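# Unload four cartons from pallet onto taped table area

## Task

Transfer every one of the four cartons from the pallet to the table. Each must lie flat, stay entirely inside the blue tape outline, sit directly on the table rather than on another carton, and keep the face that was on top at the start on top. A carton counts only if it stays put once the robot no longer holds it. At the end, release everything and move the tool away.

## Robot and tools

Robot: a single UR12e-type arm carrying a vacuum tool with four suction cups on two air channels. The tracked point is the cup point, the centre of the four cup rims when nothing is touching them. Cups point along the cup point's +z. In cup-point axes the cups are at x = -35 and +35 mm; the two at y = -70 mm belong to channel a and the two at y = +70 mm to channel b. The tool reaches 148 mm to either side along its y axis. Each cup is 36 mm across.

Scene frame: origin on the table top under the arm base, +z up, +y to the left when facing along +x. Positions are in metres, orientation as a quaternion in w,x,y,z order. The base may be slightly tilted, and the reported position gets less accurate at long reach.

execute_actions(actions): actions is a list of actions run one after another. Each action is a list of at most 15 rows, and each row lasts one control step (1/30 s). If fewer than 15 rows are given, the last row repeats to fill 15 steps. A row is 8 numbers, each in [-1, 1]: dx, dy, dz, rx, ry, rz, suction_a, suction_b. The first six are an offset, not a pose: a target for the cup point relative to where it was measured when that action began, expressed in the cup point's own axes. Every row of an action refers to that same starting pose, not to the row before. Scale: 1.0 equals 0.6 m for dx, dy, dz, and 180 degrees for the rotation vector rx, ry, rz. For the first action in a call, the reference is the last pose a result reported. An empty list just returns the current state and images.

Each step, the commanded pose is limited to 100 mm and 16 degrees away from the measured pose; position wins over orientation if both can't be met. After an action the arm only continues to the last limited pose, so long moves need further actions. Motion lags commands by about 0.17 s.

Suction: suction_a and suction_b set each channel's vacuum as a fraction of full (+1 is about 75 kPa below ambient). 0.01 or less switches the channel off. Settings persist until changed.

move(target, speed, stop_force, blocking): target is one 8-number row laid out as above, an offset in cup-point axes from the pose in the latest result showing one; the suction values are applied at the start. The cup point follows a straight path lasting 0.5 to 10 s (cut off at 10 s) and rotates the short way. speed is m/s, 0.002 to 0.5, default 0.25; turning is capped at twice that in rad/s. The path ignores obstacles and the arm can overshoot the speed, especially near full extension. stop_force, in N from 13 to 80, ends the path when pushback along the direction of travel exceeds it for 2 steps; the arm steps back 2 steps and holds. It is unavailable in the first 0.2 s of a scene, unreliable on rotating moves, and should be omitted when lifting off something being pressed. Use it with very low speed when aiming past a contact. Without it, the arm is stiff and even a small overshoot into a hard surface can trigger a fault. blocking=false returns after 0.5 s while motion continues; it cannot be combined with stop_force, and new moves or actions are refused until a result shows it ended.

wait(seconds): 0 to 10; the arm keeps its last command; returns early if a running move ends. stop(): brakes a running move (needs room). zoom_image(camera, region): region [x0, y0, x1, y1] in pixels, at most 504 by 504, for cam_head_left, cam_head_right, cam_high, cam_low or cam_wrist. read_manual(section): licence texts only. finished_scene(scene): ends the current scene by number; irreversible, and the goal must already hold and keep holding.

Results: a state line with cup-point position, quaternion and velocities; joint positions; Wrist force and Wrist torque in cup-point axes (offset up to about 5.5 N, noise up to 3.4 N, saturating near 100 N, pointing from a contacted surface into the arm); Hand target, the pose the controller is currently heading for; step readings of position, with HELD marking steps that were held back; pose unreachable when the clearance check altered a command. suction_measured_a/b show the vacuum reached; part_present_a/b switch to 1 at 0.54 and back to 0 below 0.49. A move adds a move: line with its ending (done, off_target, moving, held, contact, fault) and the limits that acted (paced means clipped; held means some steps were blocked, after which the arm may speed up), plus distance to target.

Gripping: turn a channel on and press both its cups fully onto a smooth flat carton face; edges, seams or gaps under a rim leak. If one cup of an active channel seals on nothing, the shared pump loses vacuum on the other channel too. A sealed reading sits up to 0.17 under the command (0.27 with both on). Cups compress, so a held carton rides up to 12 mm nearer the tool. To release, set the carton down on its support, then switch both channels off and back away at least 15 mm. A cup sealed on the table pins the tool; switch that channel off.

Avoid: hitting things at speed or pushing hard, dropping cartons, and anything leaving the table. Contact torque over a joint's load limit (shoulder 297 N m, elbow 135, wrists 48.6) or 150 N of external force causes a 10 s stop and skips the rest of the call. Long holding heats motors; warnings start at 70 °C and brakes lock at 85 °C. Loose objects may occasionally be nudged.

Each tool is called after ">>>" as name([rows], argument=value, ...), one row to a line, values as JSON.

## Session

>>> execute_actions(actions=[])

Scene clock: 0.00 s.
end_effector_position=(+0.6284, +0.0145, +0.4846) suction_measured_a=0.01 part_present_a=0 suction_measured_b=0.01 part_present_b=0 end_effector_quat_wxyz=(+0.000, +0.699, +0.715, +0.001) end_effector_velocity=(-0.000, +0.001, -0.001) end_effector_angular_velocity=(-0.000, +0.001, +0.001)
Joint positions: [-0.28  -1.703  1.857 -1.726 -1.571 -1.851]
Joint velocities: [ 0.001  0.     0.001 -0.    -0.001 -0.   ]
Motor temperatures (°C, as the motors report them): [23 19 20 31 29 28]
Wrist force (N, on the end effector, along its own x y z axes, offset not removed): no reading
Wrist torque (N m, same axes, about the end effector's origin, offset not removed): no reading
Hand target: +0.628, +0.014, +0.485; +0.000, +0.699, +0.715, +0.001

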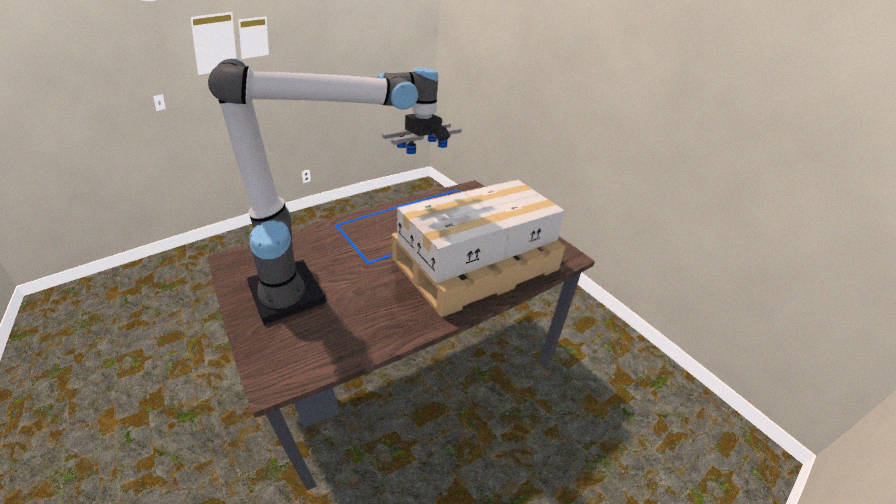

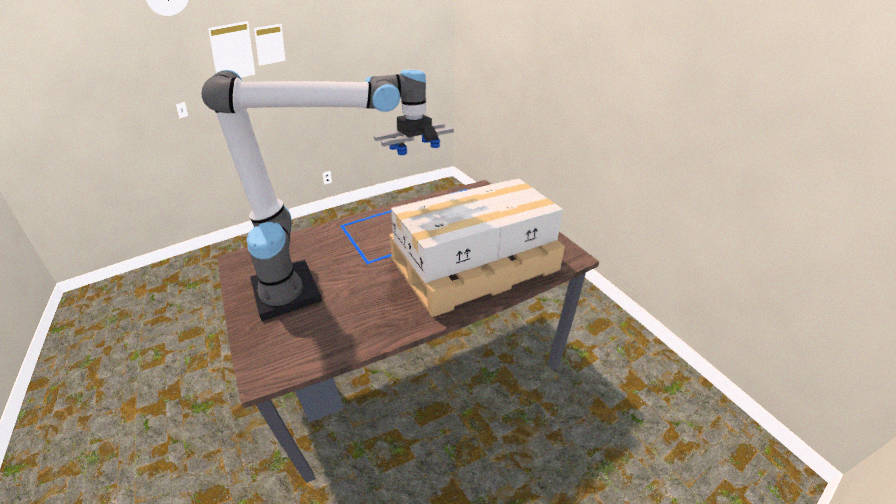

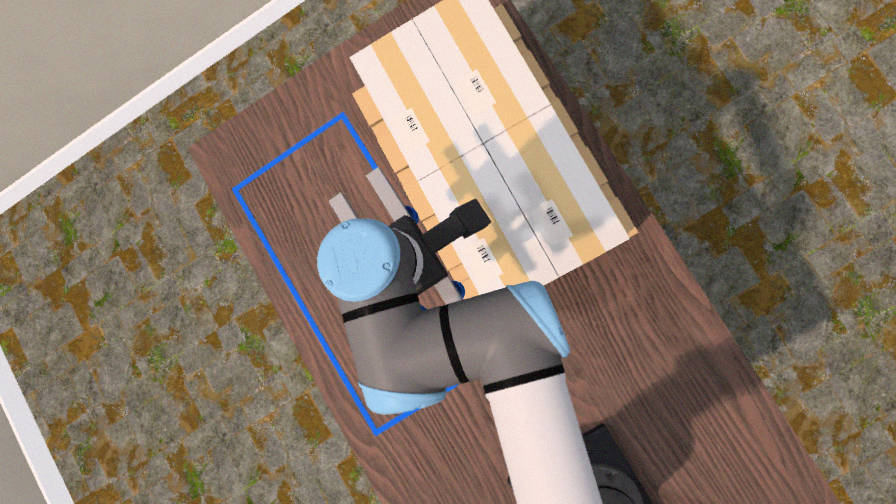

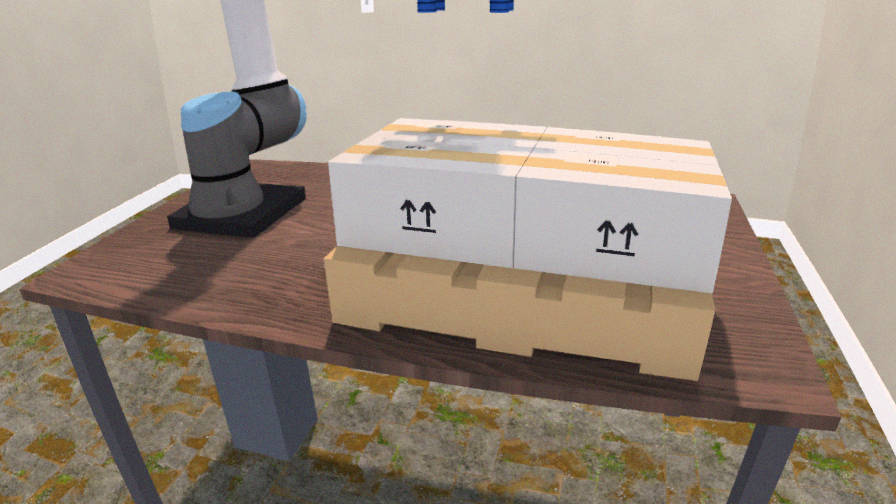

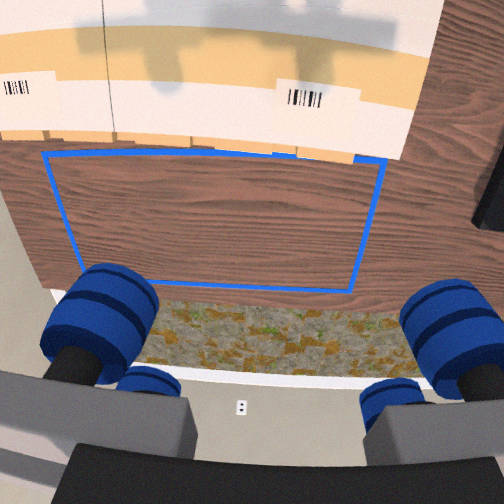

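>>> move(target=[-0.4,0.2,-0.15,0,0,0,0,0])

>>> zoom_image(camera="cam_wrist", region=[0,0,504,330])

Scene clock: 33.13 s.
end_effector_position=(+0.7538, -0.2223, +0.5744) suction_measured_a=0.01 part_present_a=0 suction_measured_b=0.01 part_present_b=0 end_effector_quat_wxyz=(+0.000, +0.699, +0.715, +0.001) end_effector_velocity=(+0.002, -0.002, +0.001) end_effector_angular_velocity=(+0.000, +0.000, +0.001)
Joint positions: [-0.533 -1.449  1.446 -1.569 -1.571 -2.104]
Joint velocities: [-0.001  0.004 -0.007  0.003 -0.    -0.002]
Motor temperatures (°C, as the motors report them): [23 19 20 31 29 28]
Wrist force (N, on the end effector, along its own x y z axes, offset not removed): [1.3 0.1 -0.6]
Wrist torque (N m, same axes, about the end effector's origin, offset not removed): [0.01 -0.18 0.03]
Hand target: +0.754, -0.223, +0.575; +0.000, +0.699, +0.715, +0.001
Off the commanded pose: 0.000 m, 0 deg.
move: done

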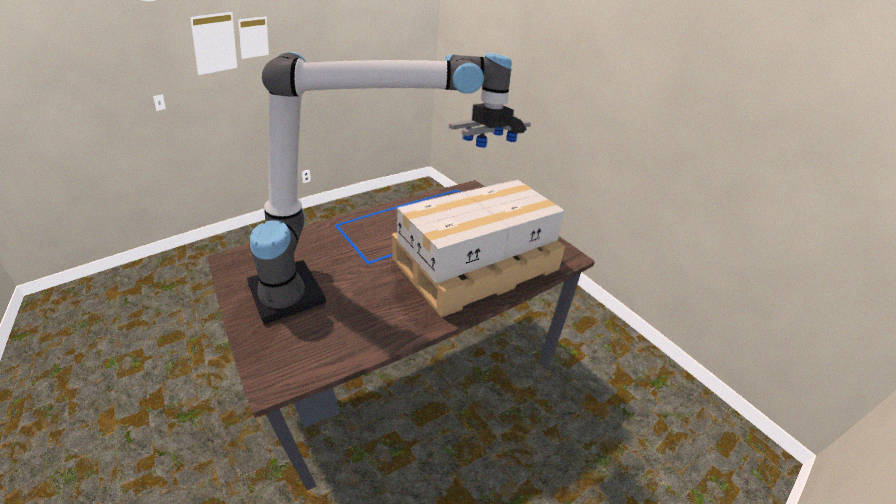

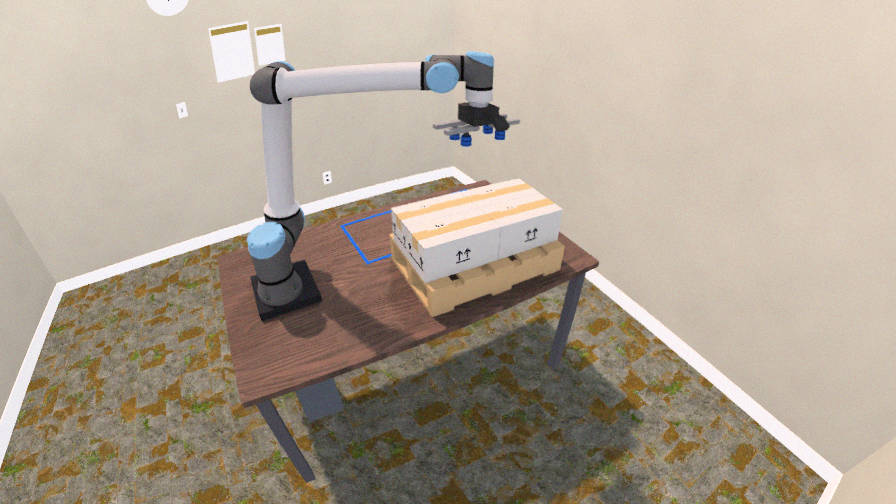

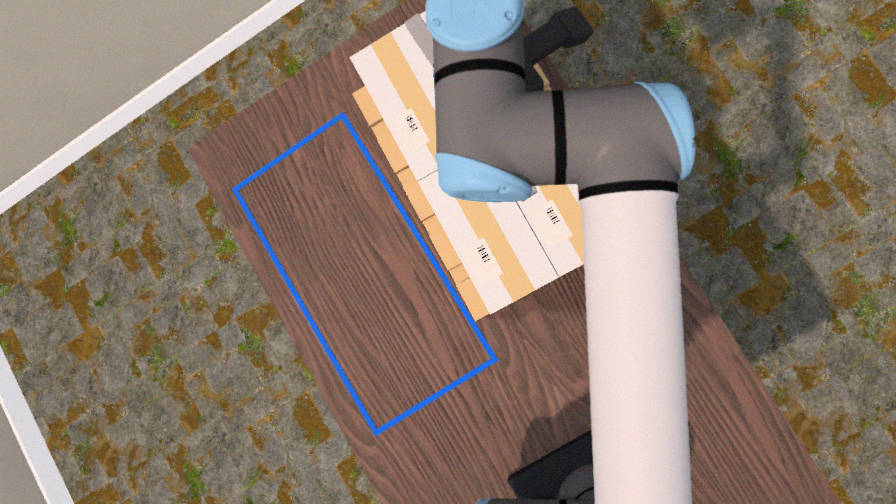

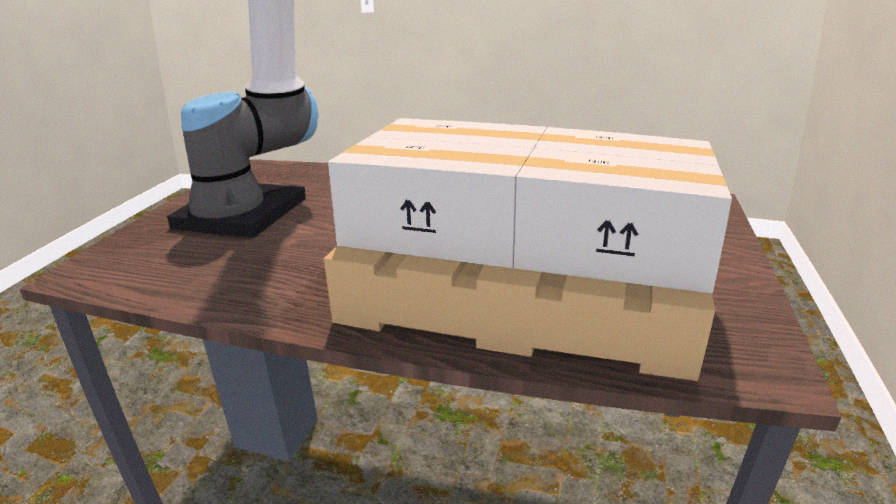

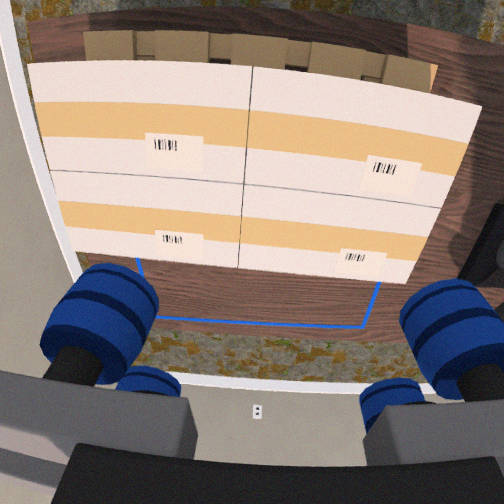

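Region (0, 0, 504, 330) of cam_wrist's 504x504 image, scaled by 1.000; it fills the top 330 rows of this view, and the rest is white.

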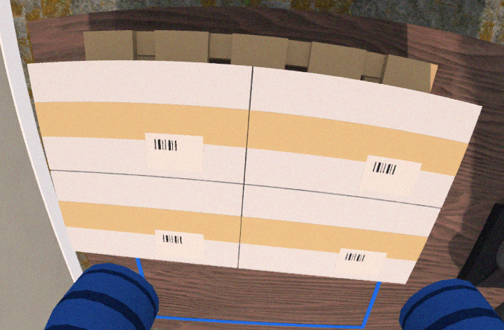

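>>> move(target=[0.1845,-0.189,0.37,0,0,0.028,0,0])

Scene clock: 84.77 s.
end_effector_position=(+0.6380, -0.1143, +0.3527) suction_measured_a=0.01 part_present_a=0 suction_measured_b=0.01 part_present_b=0 end_effector_quat_wxyz=(+0.000, +0.730, +0.684, +0.001) end_effector_velocity=(-0.002, +0.001, -0.002) end_effector_angular_velocity=(-0.002, -0.001, -0.001)
Joint positions: [-0.472 -1.606  2.009 -1.975 -1.571 -1.955]
Joint velocities: [ 0.001 -0.002  0.006 -0.005 -0.001  0.002]
Motor temperatures (°C, as the motors report them): [23 19 20 31 29 28]
Wrist force (N, on the end effector, along its own x y z axes, offset not removed): [-1.9 -2.8 1.2]
Wrist torque (N m, same axes, about the end effector's origin, offset not removed): [-0.41 0.09 0.19]
Hand target: +0.638, -0.114, +0.352; +0.000, +0.730, +0.684, +0.001
Off the commanded pose: 0.000 m, 0 deg.
move: done

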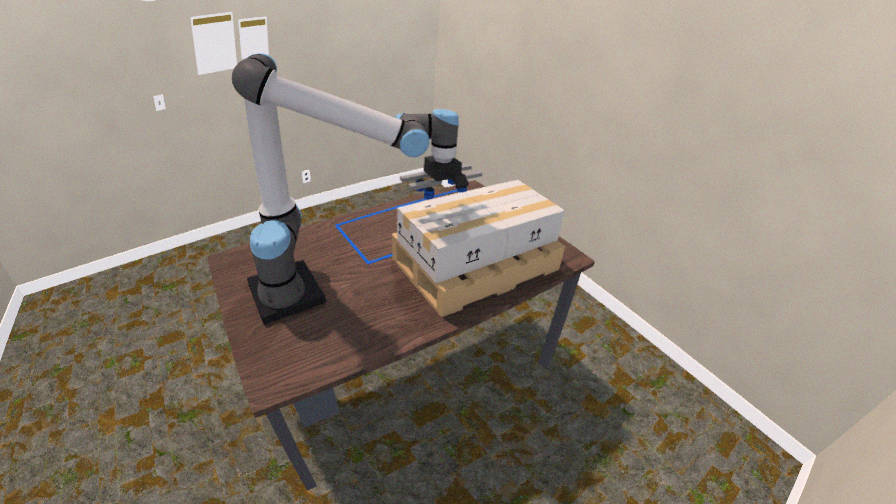

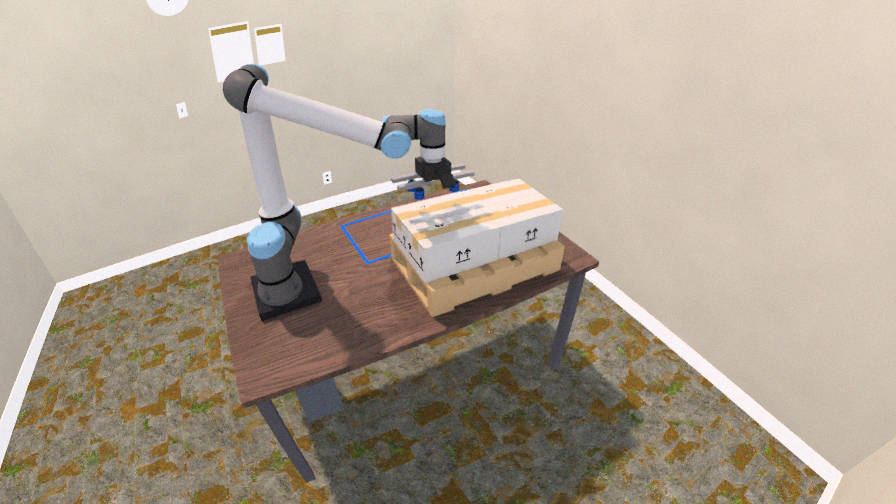

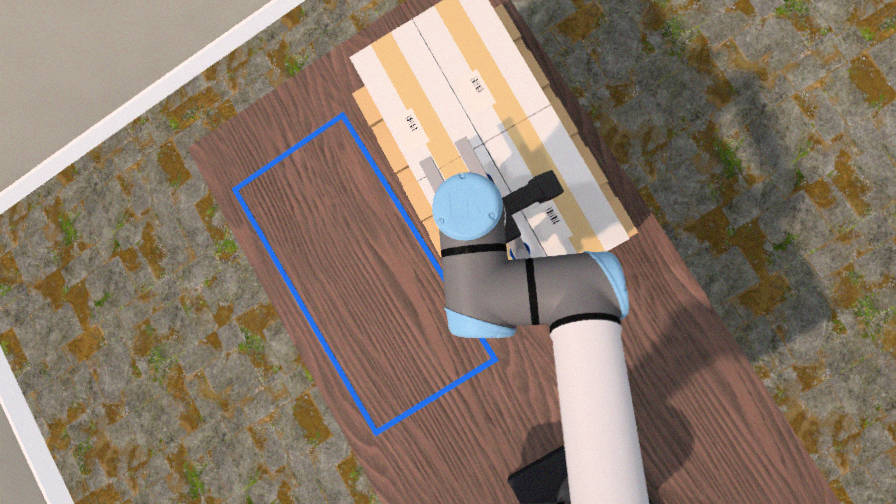

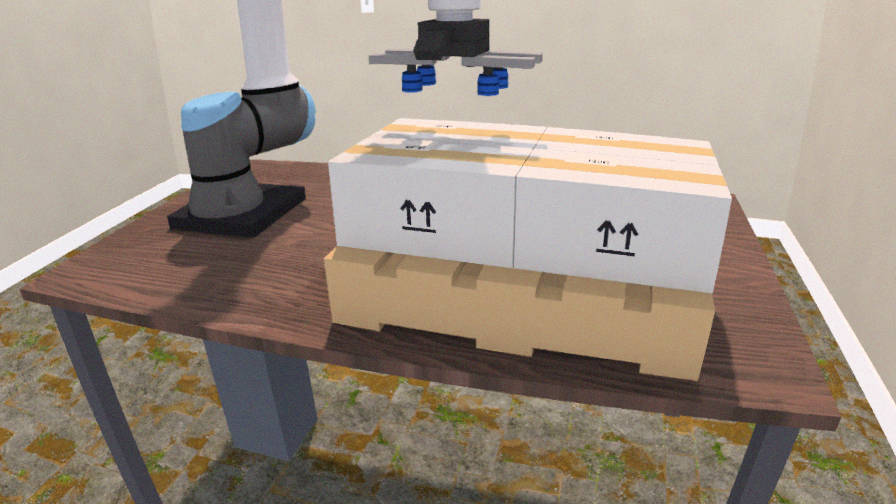

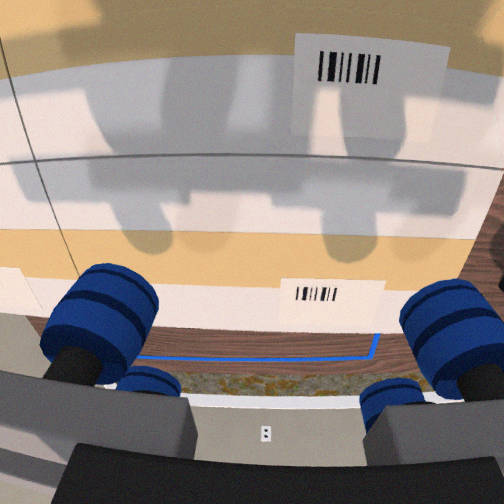

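>>> move(target=[0,0.016,0.125,0,0,-0.012,0,0])

>>> move(target=[0,0,0.06,0,0,0,1,1], speed=0.02, stop_force=20)

Scene clock: 109.13 s.
end_effector_position=(+0.6475, -0.1148, +0.2780) suction_measured_a=0.01 part_present_a=0 suction_measured_b=0.01 part_present_b=0 end_effector_quat_wxyz=(+0.000, +0.717, +0.698, +0.001) end_effector_velocity=(+0.001, -0.000, -0.002) end_effector_angular_velocity=(-0.000, -0.001, +0.001)
Joint positions: [-0.467 -1.527  2.077 -2.122 -1.571 -1.987]
Joint velocities: [ 0.001  0.004  0.001 -0.006  0.    -0.001]
Motor temperatures (°C, as the motors report them): [23 19 20 31 29 28]
Wrist force (N, on the end effector, along its own x y z axes, offset not removed): [-0.1 0.8 -0.2]
Wrist torque (N m, same axes, about the end effector's origin, offset not removed): [0.12 -0.10 0.16]
Hand target: +0.648, -0.115, +0.278; +0.000, +0.716, +0.698, +0.001
Off the commanded pose: 0.000 m, 0 deg.
move: done

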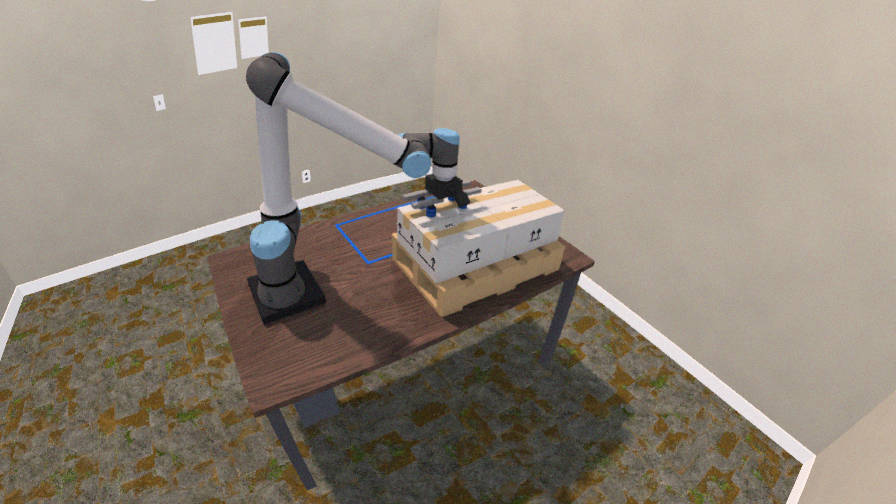

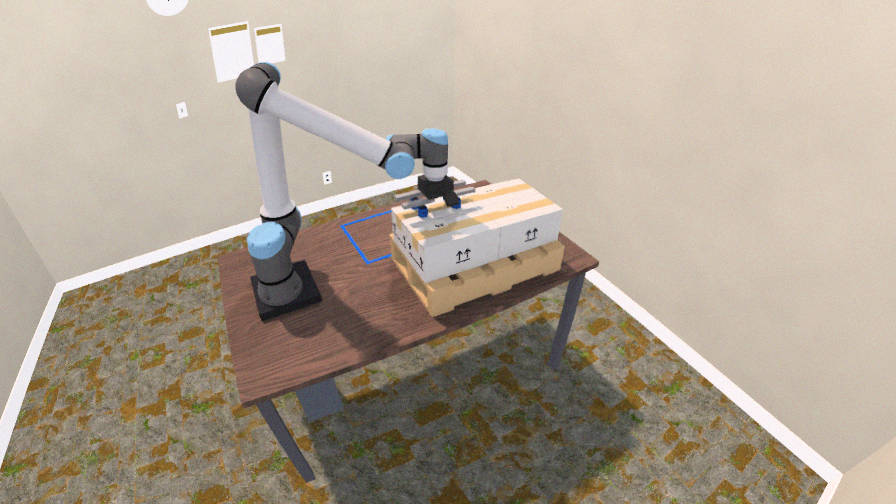

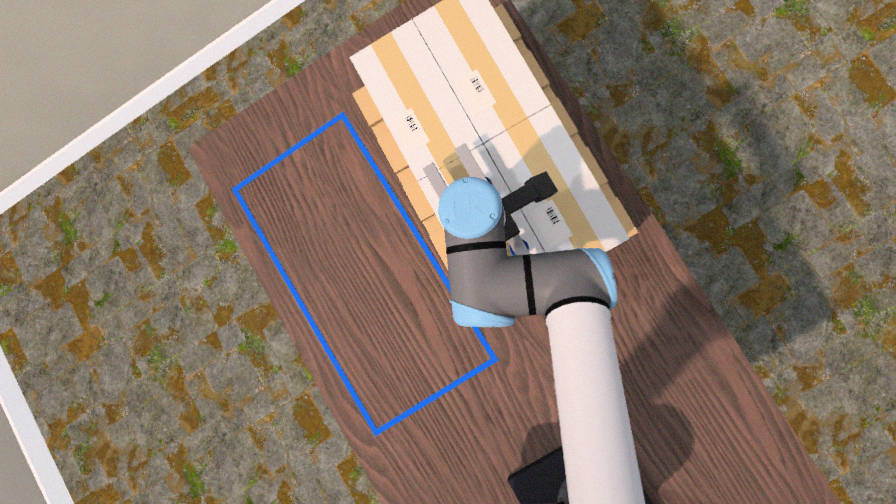

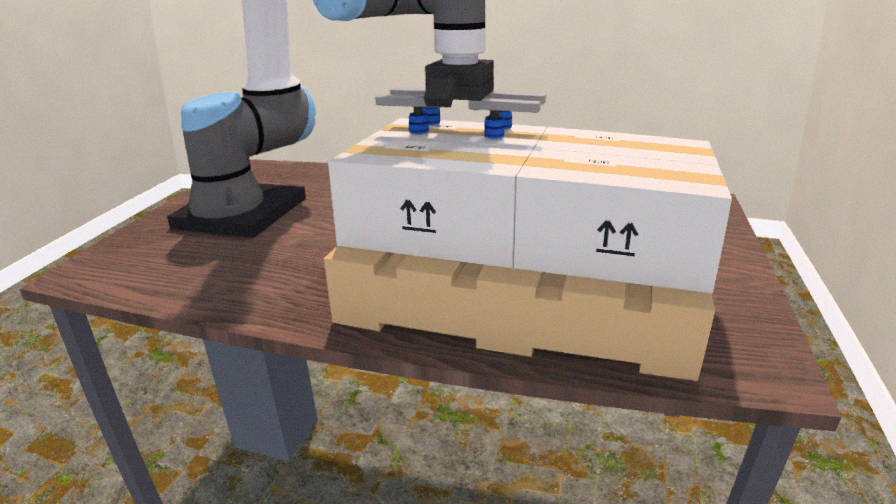

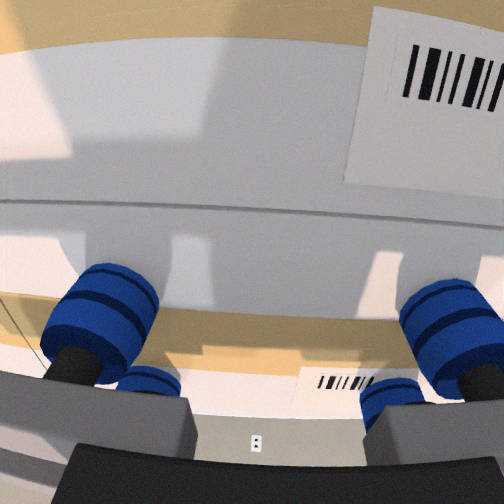

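Scene clock: 120.30 s.
end_effector_position=(+0.6481, -0.1150, +0.2606) suction_measured_a=0.64 part_present_a=1 suction_measured_b=0.64 part_present_b=1 end_effector_quat_wxyz=(+0.001, +0.717, +0.698, +0.001) end_effector_velocity=(-0.000, -0.001, -0.001) end_effector_angular_velocity=(-0.000, +0.001, -0.001)
Joint positions: [-0.467 -1.509  2.095 -2.16  -1.571 -1.987]
Joint velocities: [-0.001  0.     0.     0.    -0.001  0.   ]
Motor temperatures (°C, as the motors report them): [23 19 20 31 29 28]
Wrist force (N, on the end effector, along its own x y z axes, offset not removed): [11.1 -16.6 -35.0]
Wrist torque (N m, same axes, about the end effector's origin, offset not removed): [2.20 -0.83 0.15]
Hand target: +0.648, -0.115, +0.261; +0.001, +0.717, +0.698, +0.001
Off the commanded pose: 0.019 m, 0 deg.
FORCE FAULT: contact force on the arm reached its limit, and the arm stopped for 10 seconds. The contact can be on any part of the arm, not only on its tool. That time counts as 20 of the actions that you can send in this scene. The arm's remaining commands of this call were not run. The arm holds still and accepts commands again. Move the arm away from the contact; if what it grips holds it there, let go first. Pushing or pulling that hard again can fault the arm again.
move: fault (stop_force had ended the path)

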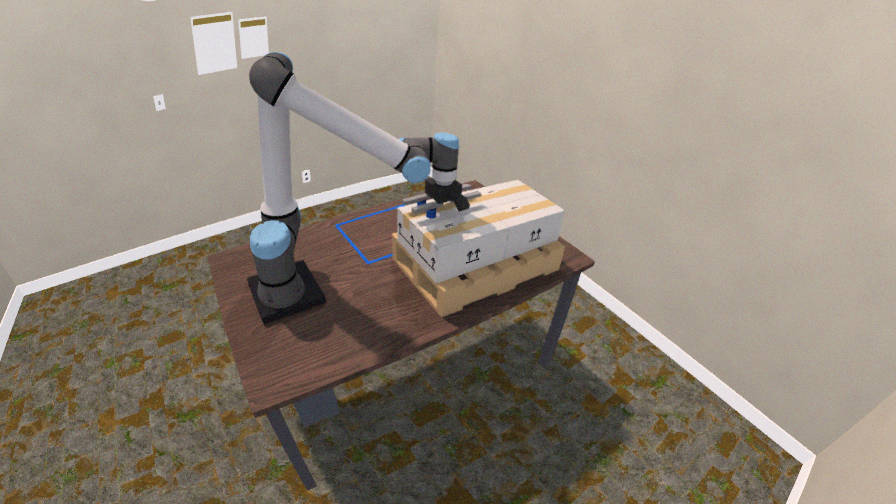

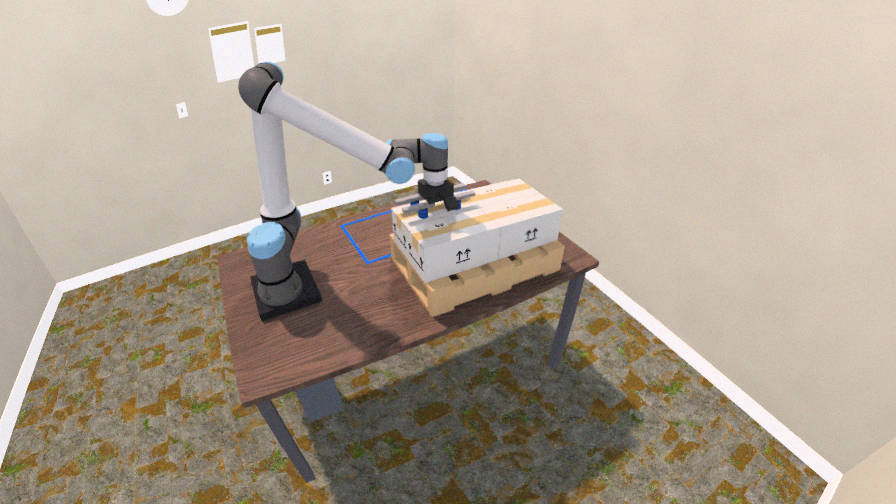

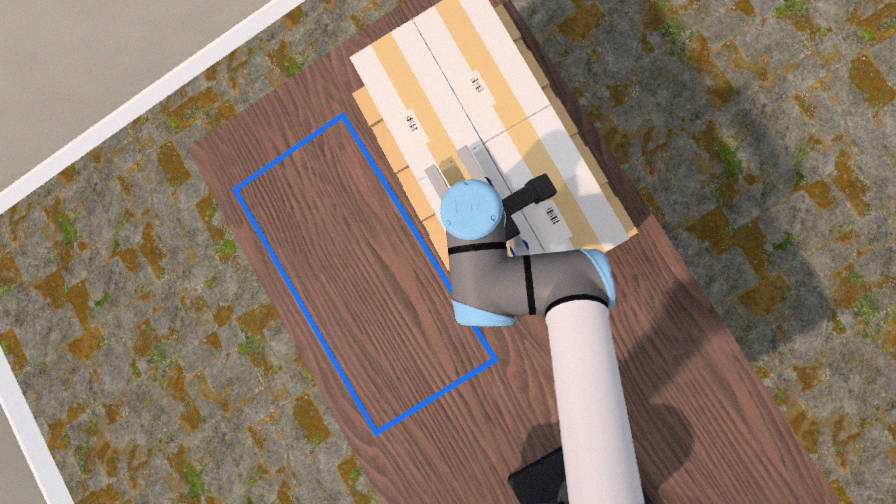

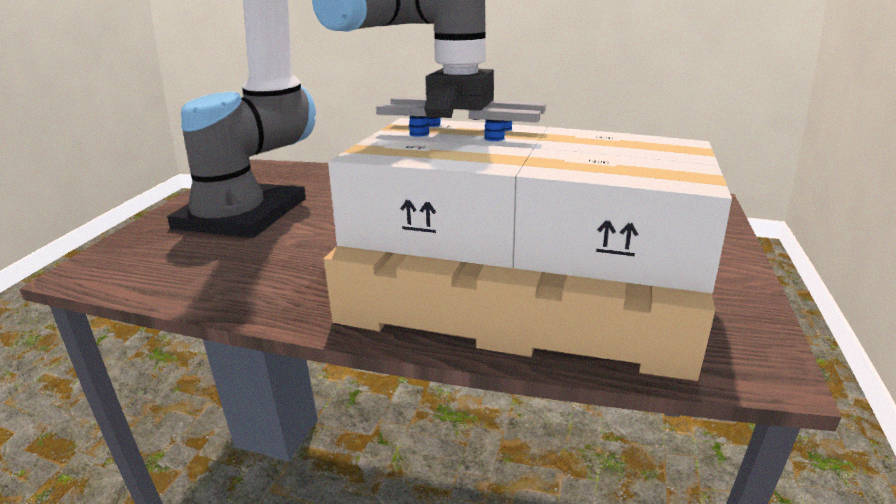

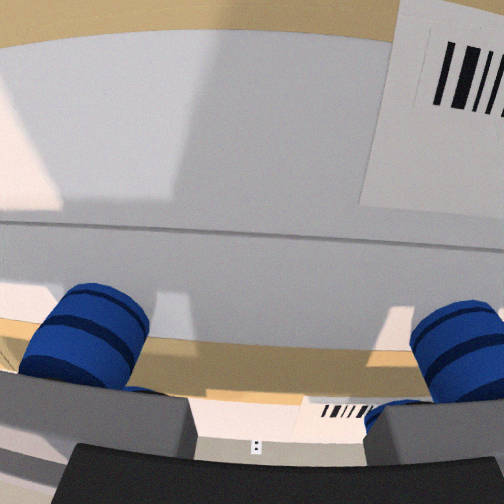

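>>> move(target=[0,0,-0.29,0,0,0,1,1], speed=0.15)

>>> move(target=[0.567,0.572,0,0,0,0.483,1,1], speed=0.3)

Scene clock: 137.70 s.
end_effector_position=(+0.6477, -0.1149, +0.4342) suction_measured_a=0.64 part_present_a=1 suction_measured_b=0.64 part_present_b=1 end_effector_quat_wxyz=(+0.001, +0.716, +0.698, +0.001) end_effector_velocity=(-0.000, -0.000, +0.002) end_effector_angular_velocity=(+0.001, +0.001, -0.000)
Joint positions: [-0.466 -1.636  1.888 -1.826 -1.571 -1.987]
Joint velocities: [-0.001 -0.    -0.003  0.005  0.001 -0.   ]
Motor temperatures (°C, as the motors report them): [23 19 20 31 29 28]
Wrist force (N, on the end effector, along its own x y z axes, offset not removed): [2.3 -0.7 19.8]
Wrist torque (N m, same axes, about the end effector's origin, offset not removed): [0.27 -0.46 0.11]
Hand target: +0.648, -0.115, +0.434; +0.001, +0.717, +0.698, +0.001
Off the commanded pose: 0.000 m, 0 deg.
move: done

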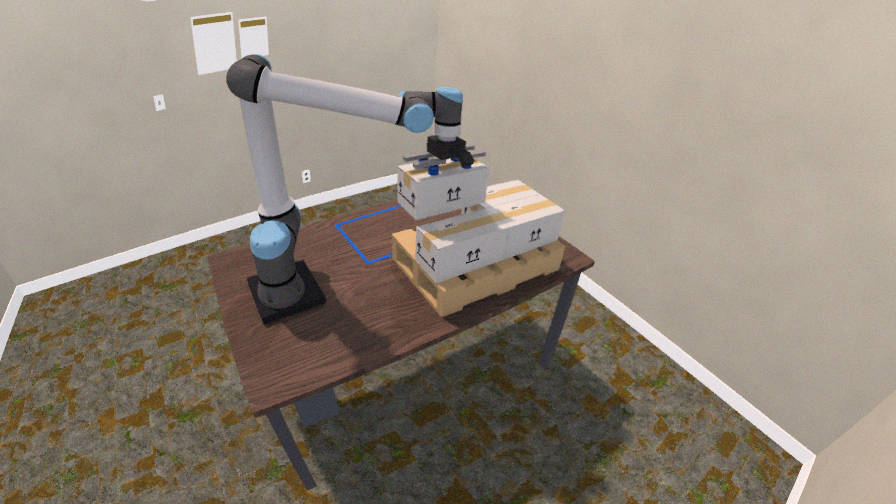

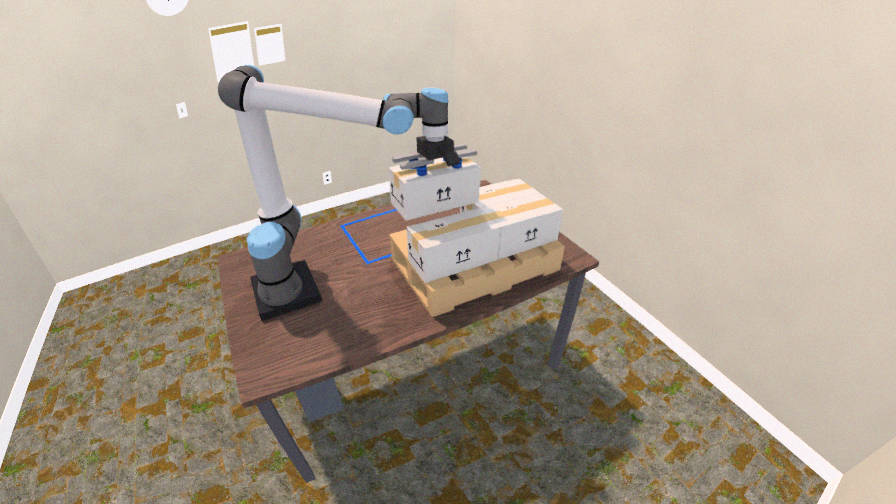

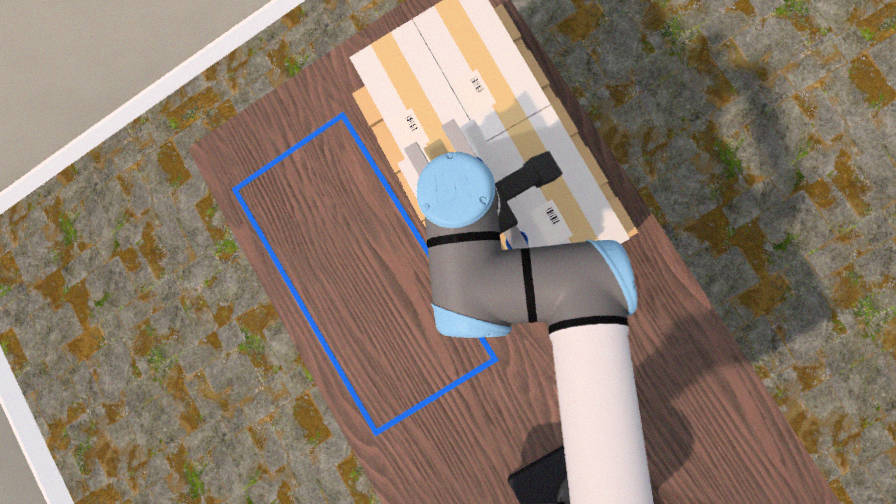

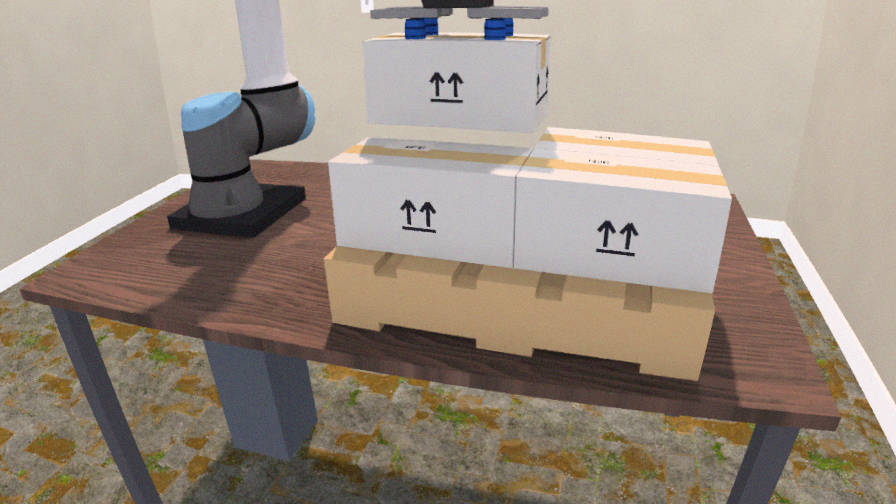

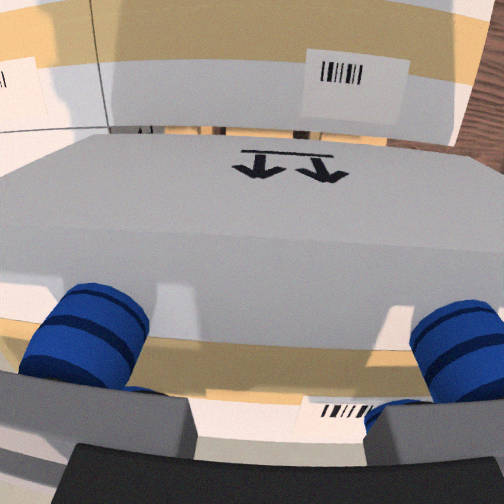

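Scene clock: 140.90 s.
end_effector_position=(+0.9996, +0.2156, +0.4353) suction_measured_a=0.64 part_present_a=1 suction_measured_b=0.64 part_present_b=1 end_effector_quat_wxyz=(-0.000, +1.000, +0.014, +0.002) end_effector_velocity=(+0.003, +0.001, +0.003) end_effector_angular_velocity=(-0.001, -0.000, -0.010)
Joint positions: [ 0.018 -1.025  1.119 -1.669 -1.572  0.014]
Joint velocities: [ 0.001  0.005 -0.012  0.007 -0.001  0.011]
Motor temperatures (°C, as the motors report them): [23 19 20 31 29 28]
Wrist force (N, on the end effector, along its own x y z axes, offset not removed): [1.5 -1.9 18.9]
Wrist torque (N m, same axes, about the end effector's origin, offset not removed): [0.15 -0.27 0.12]
Hand target: +1.000, +0.216, +0.435; +0.000, +1.000, +0.013, +0.002
Off the commanded pose: 0.001 m, 0 deg.
move: done

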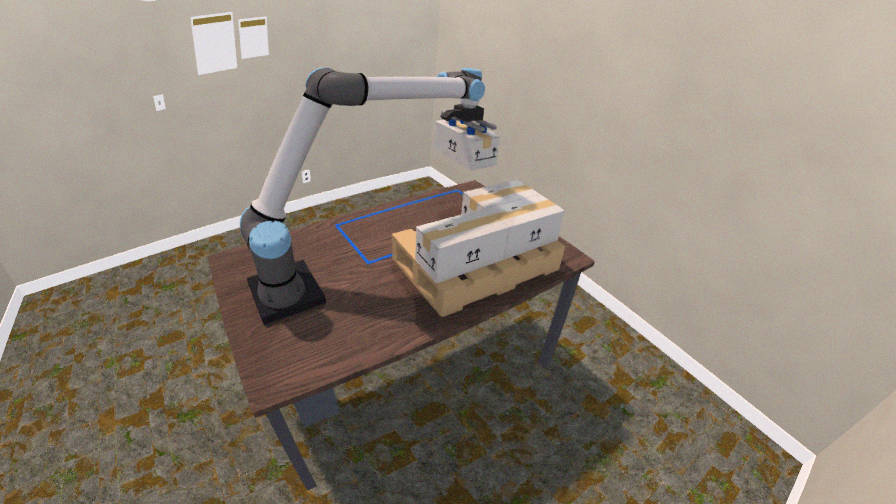

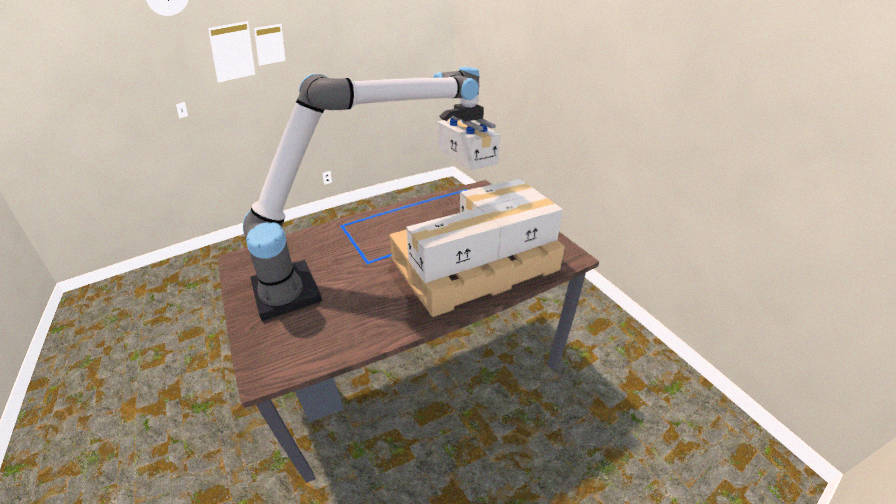

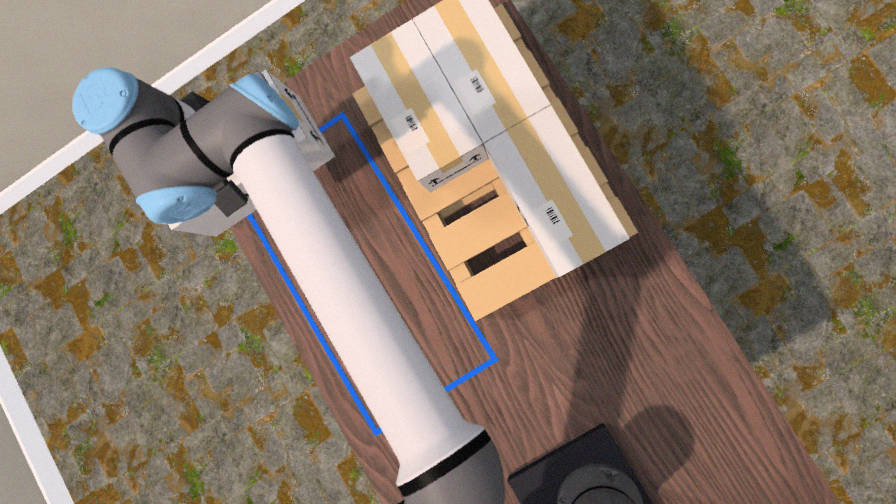

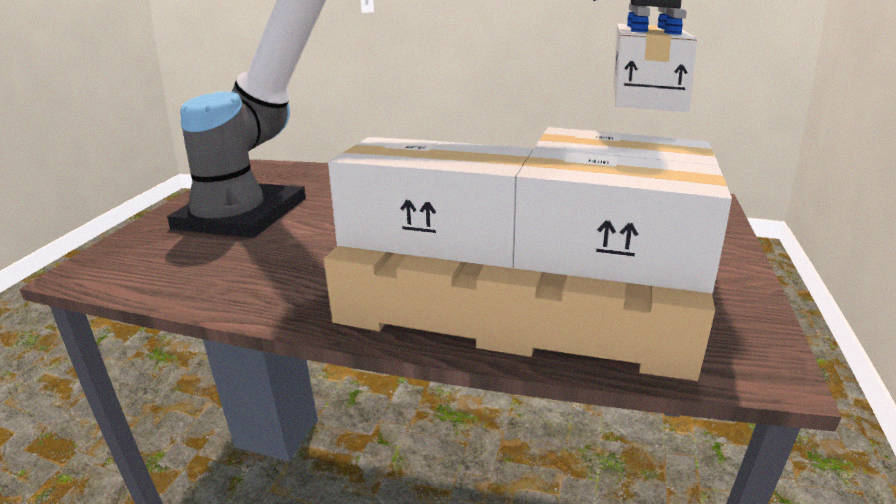

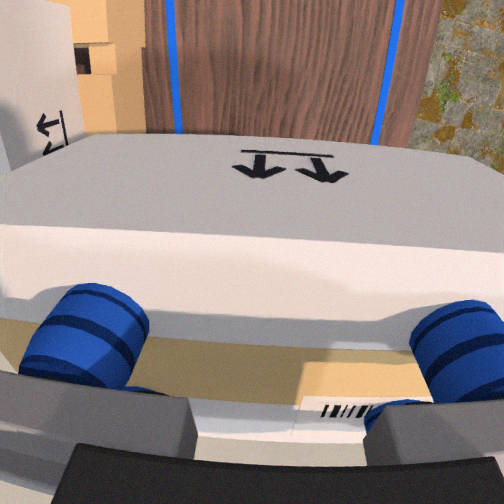

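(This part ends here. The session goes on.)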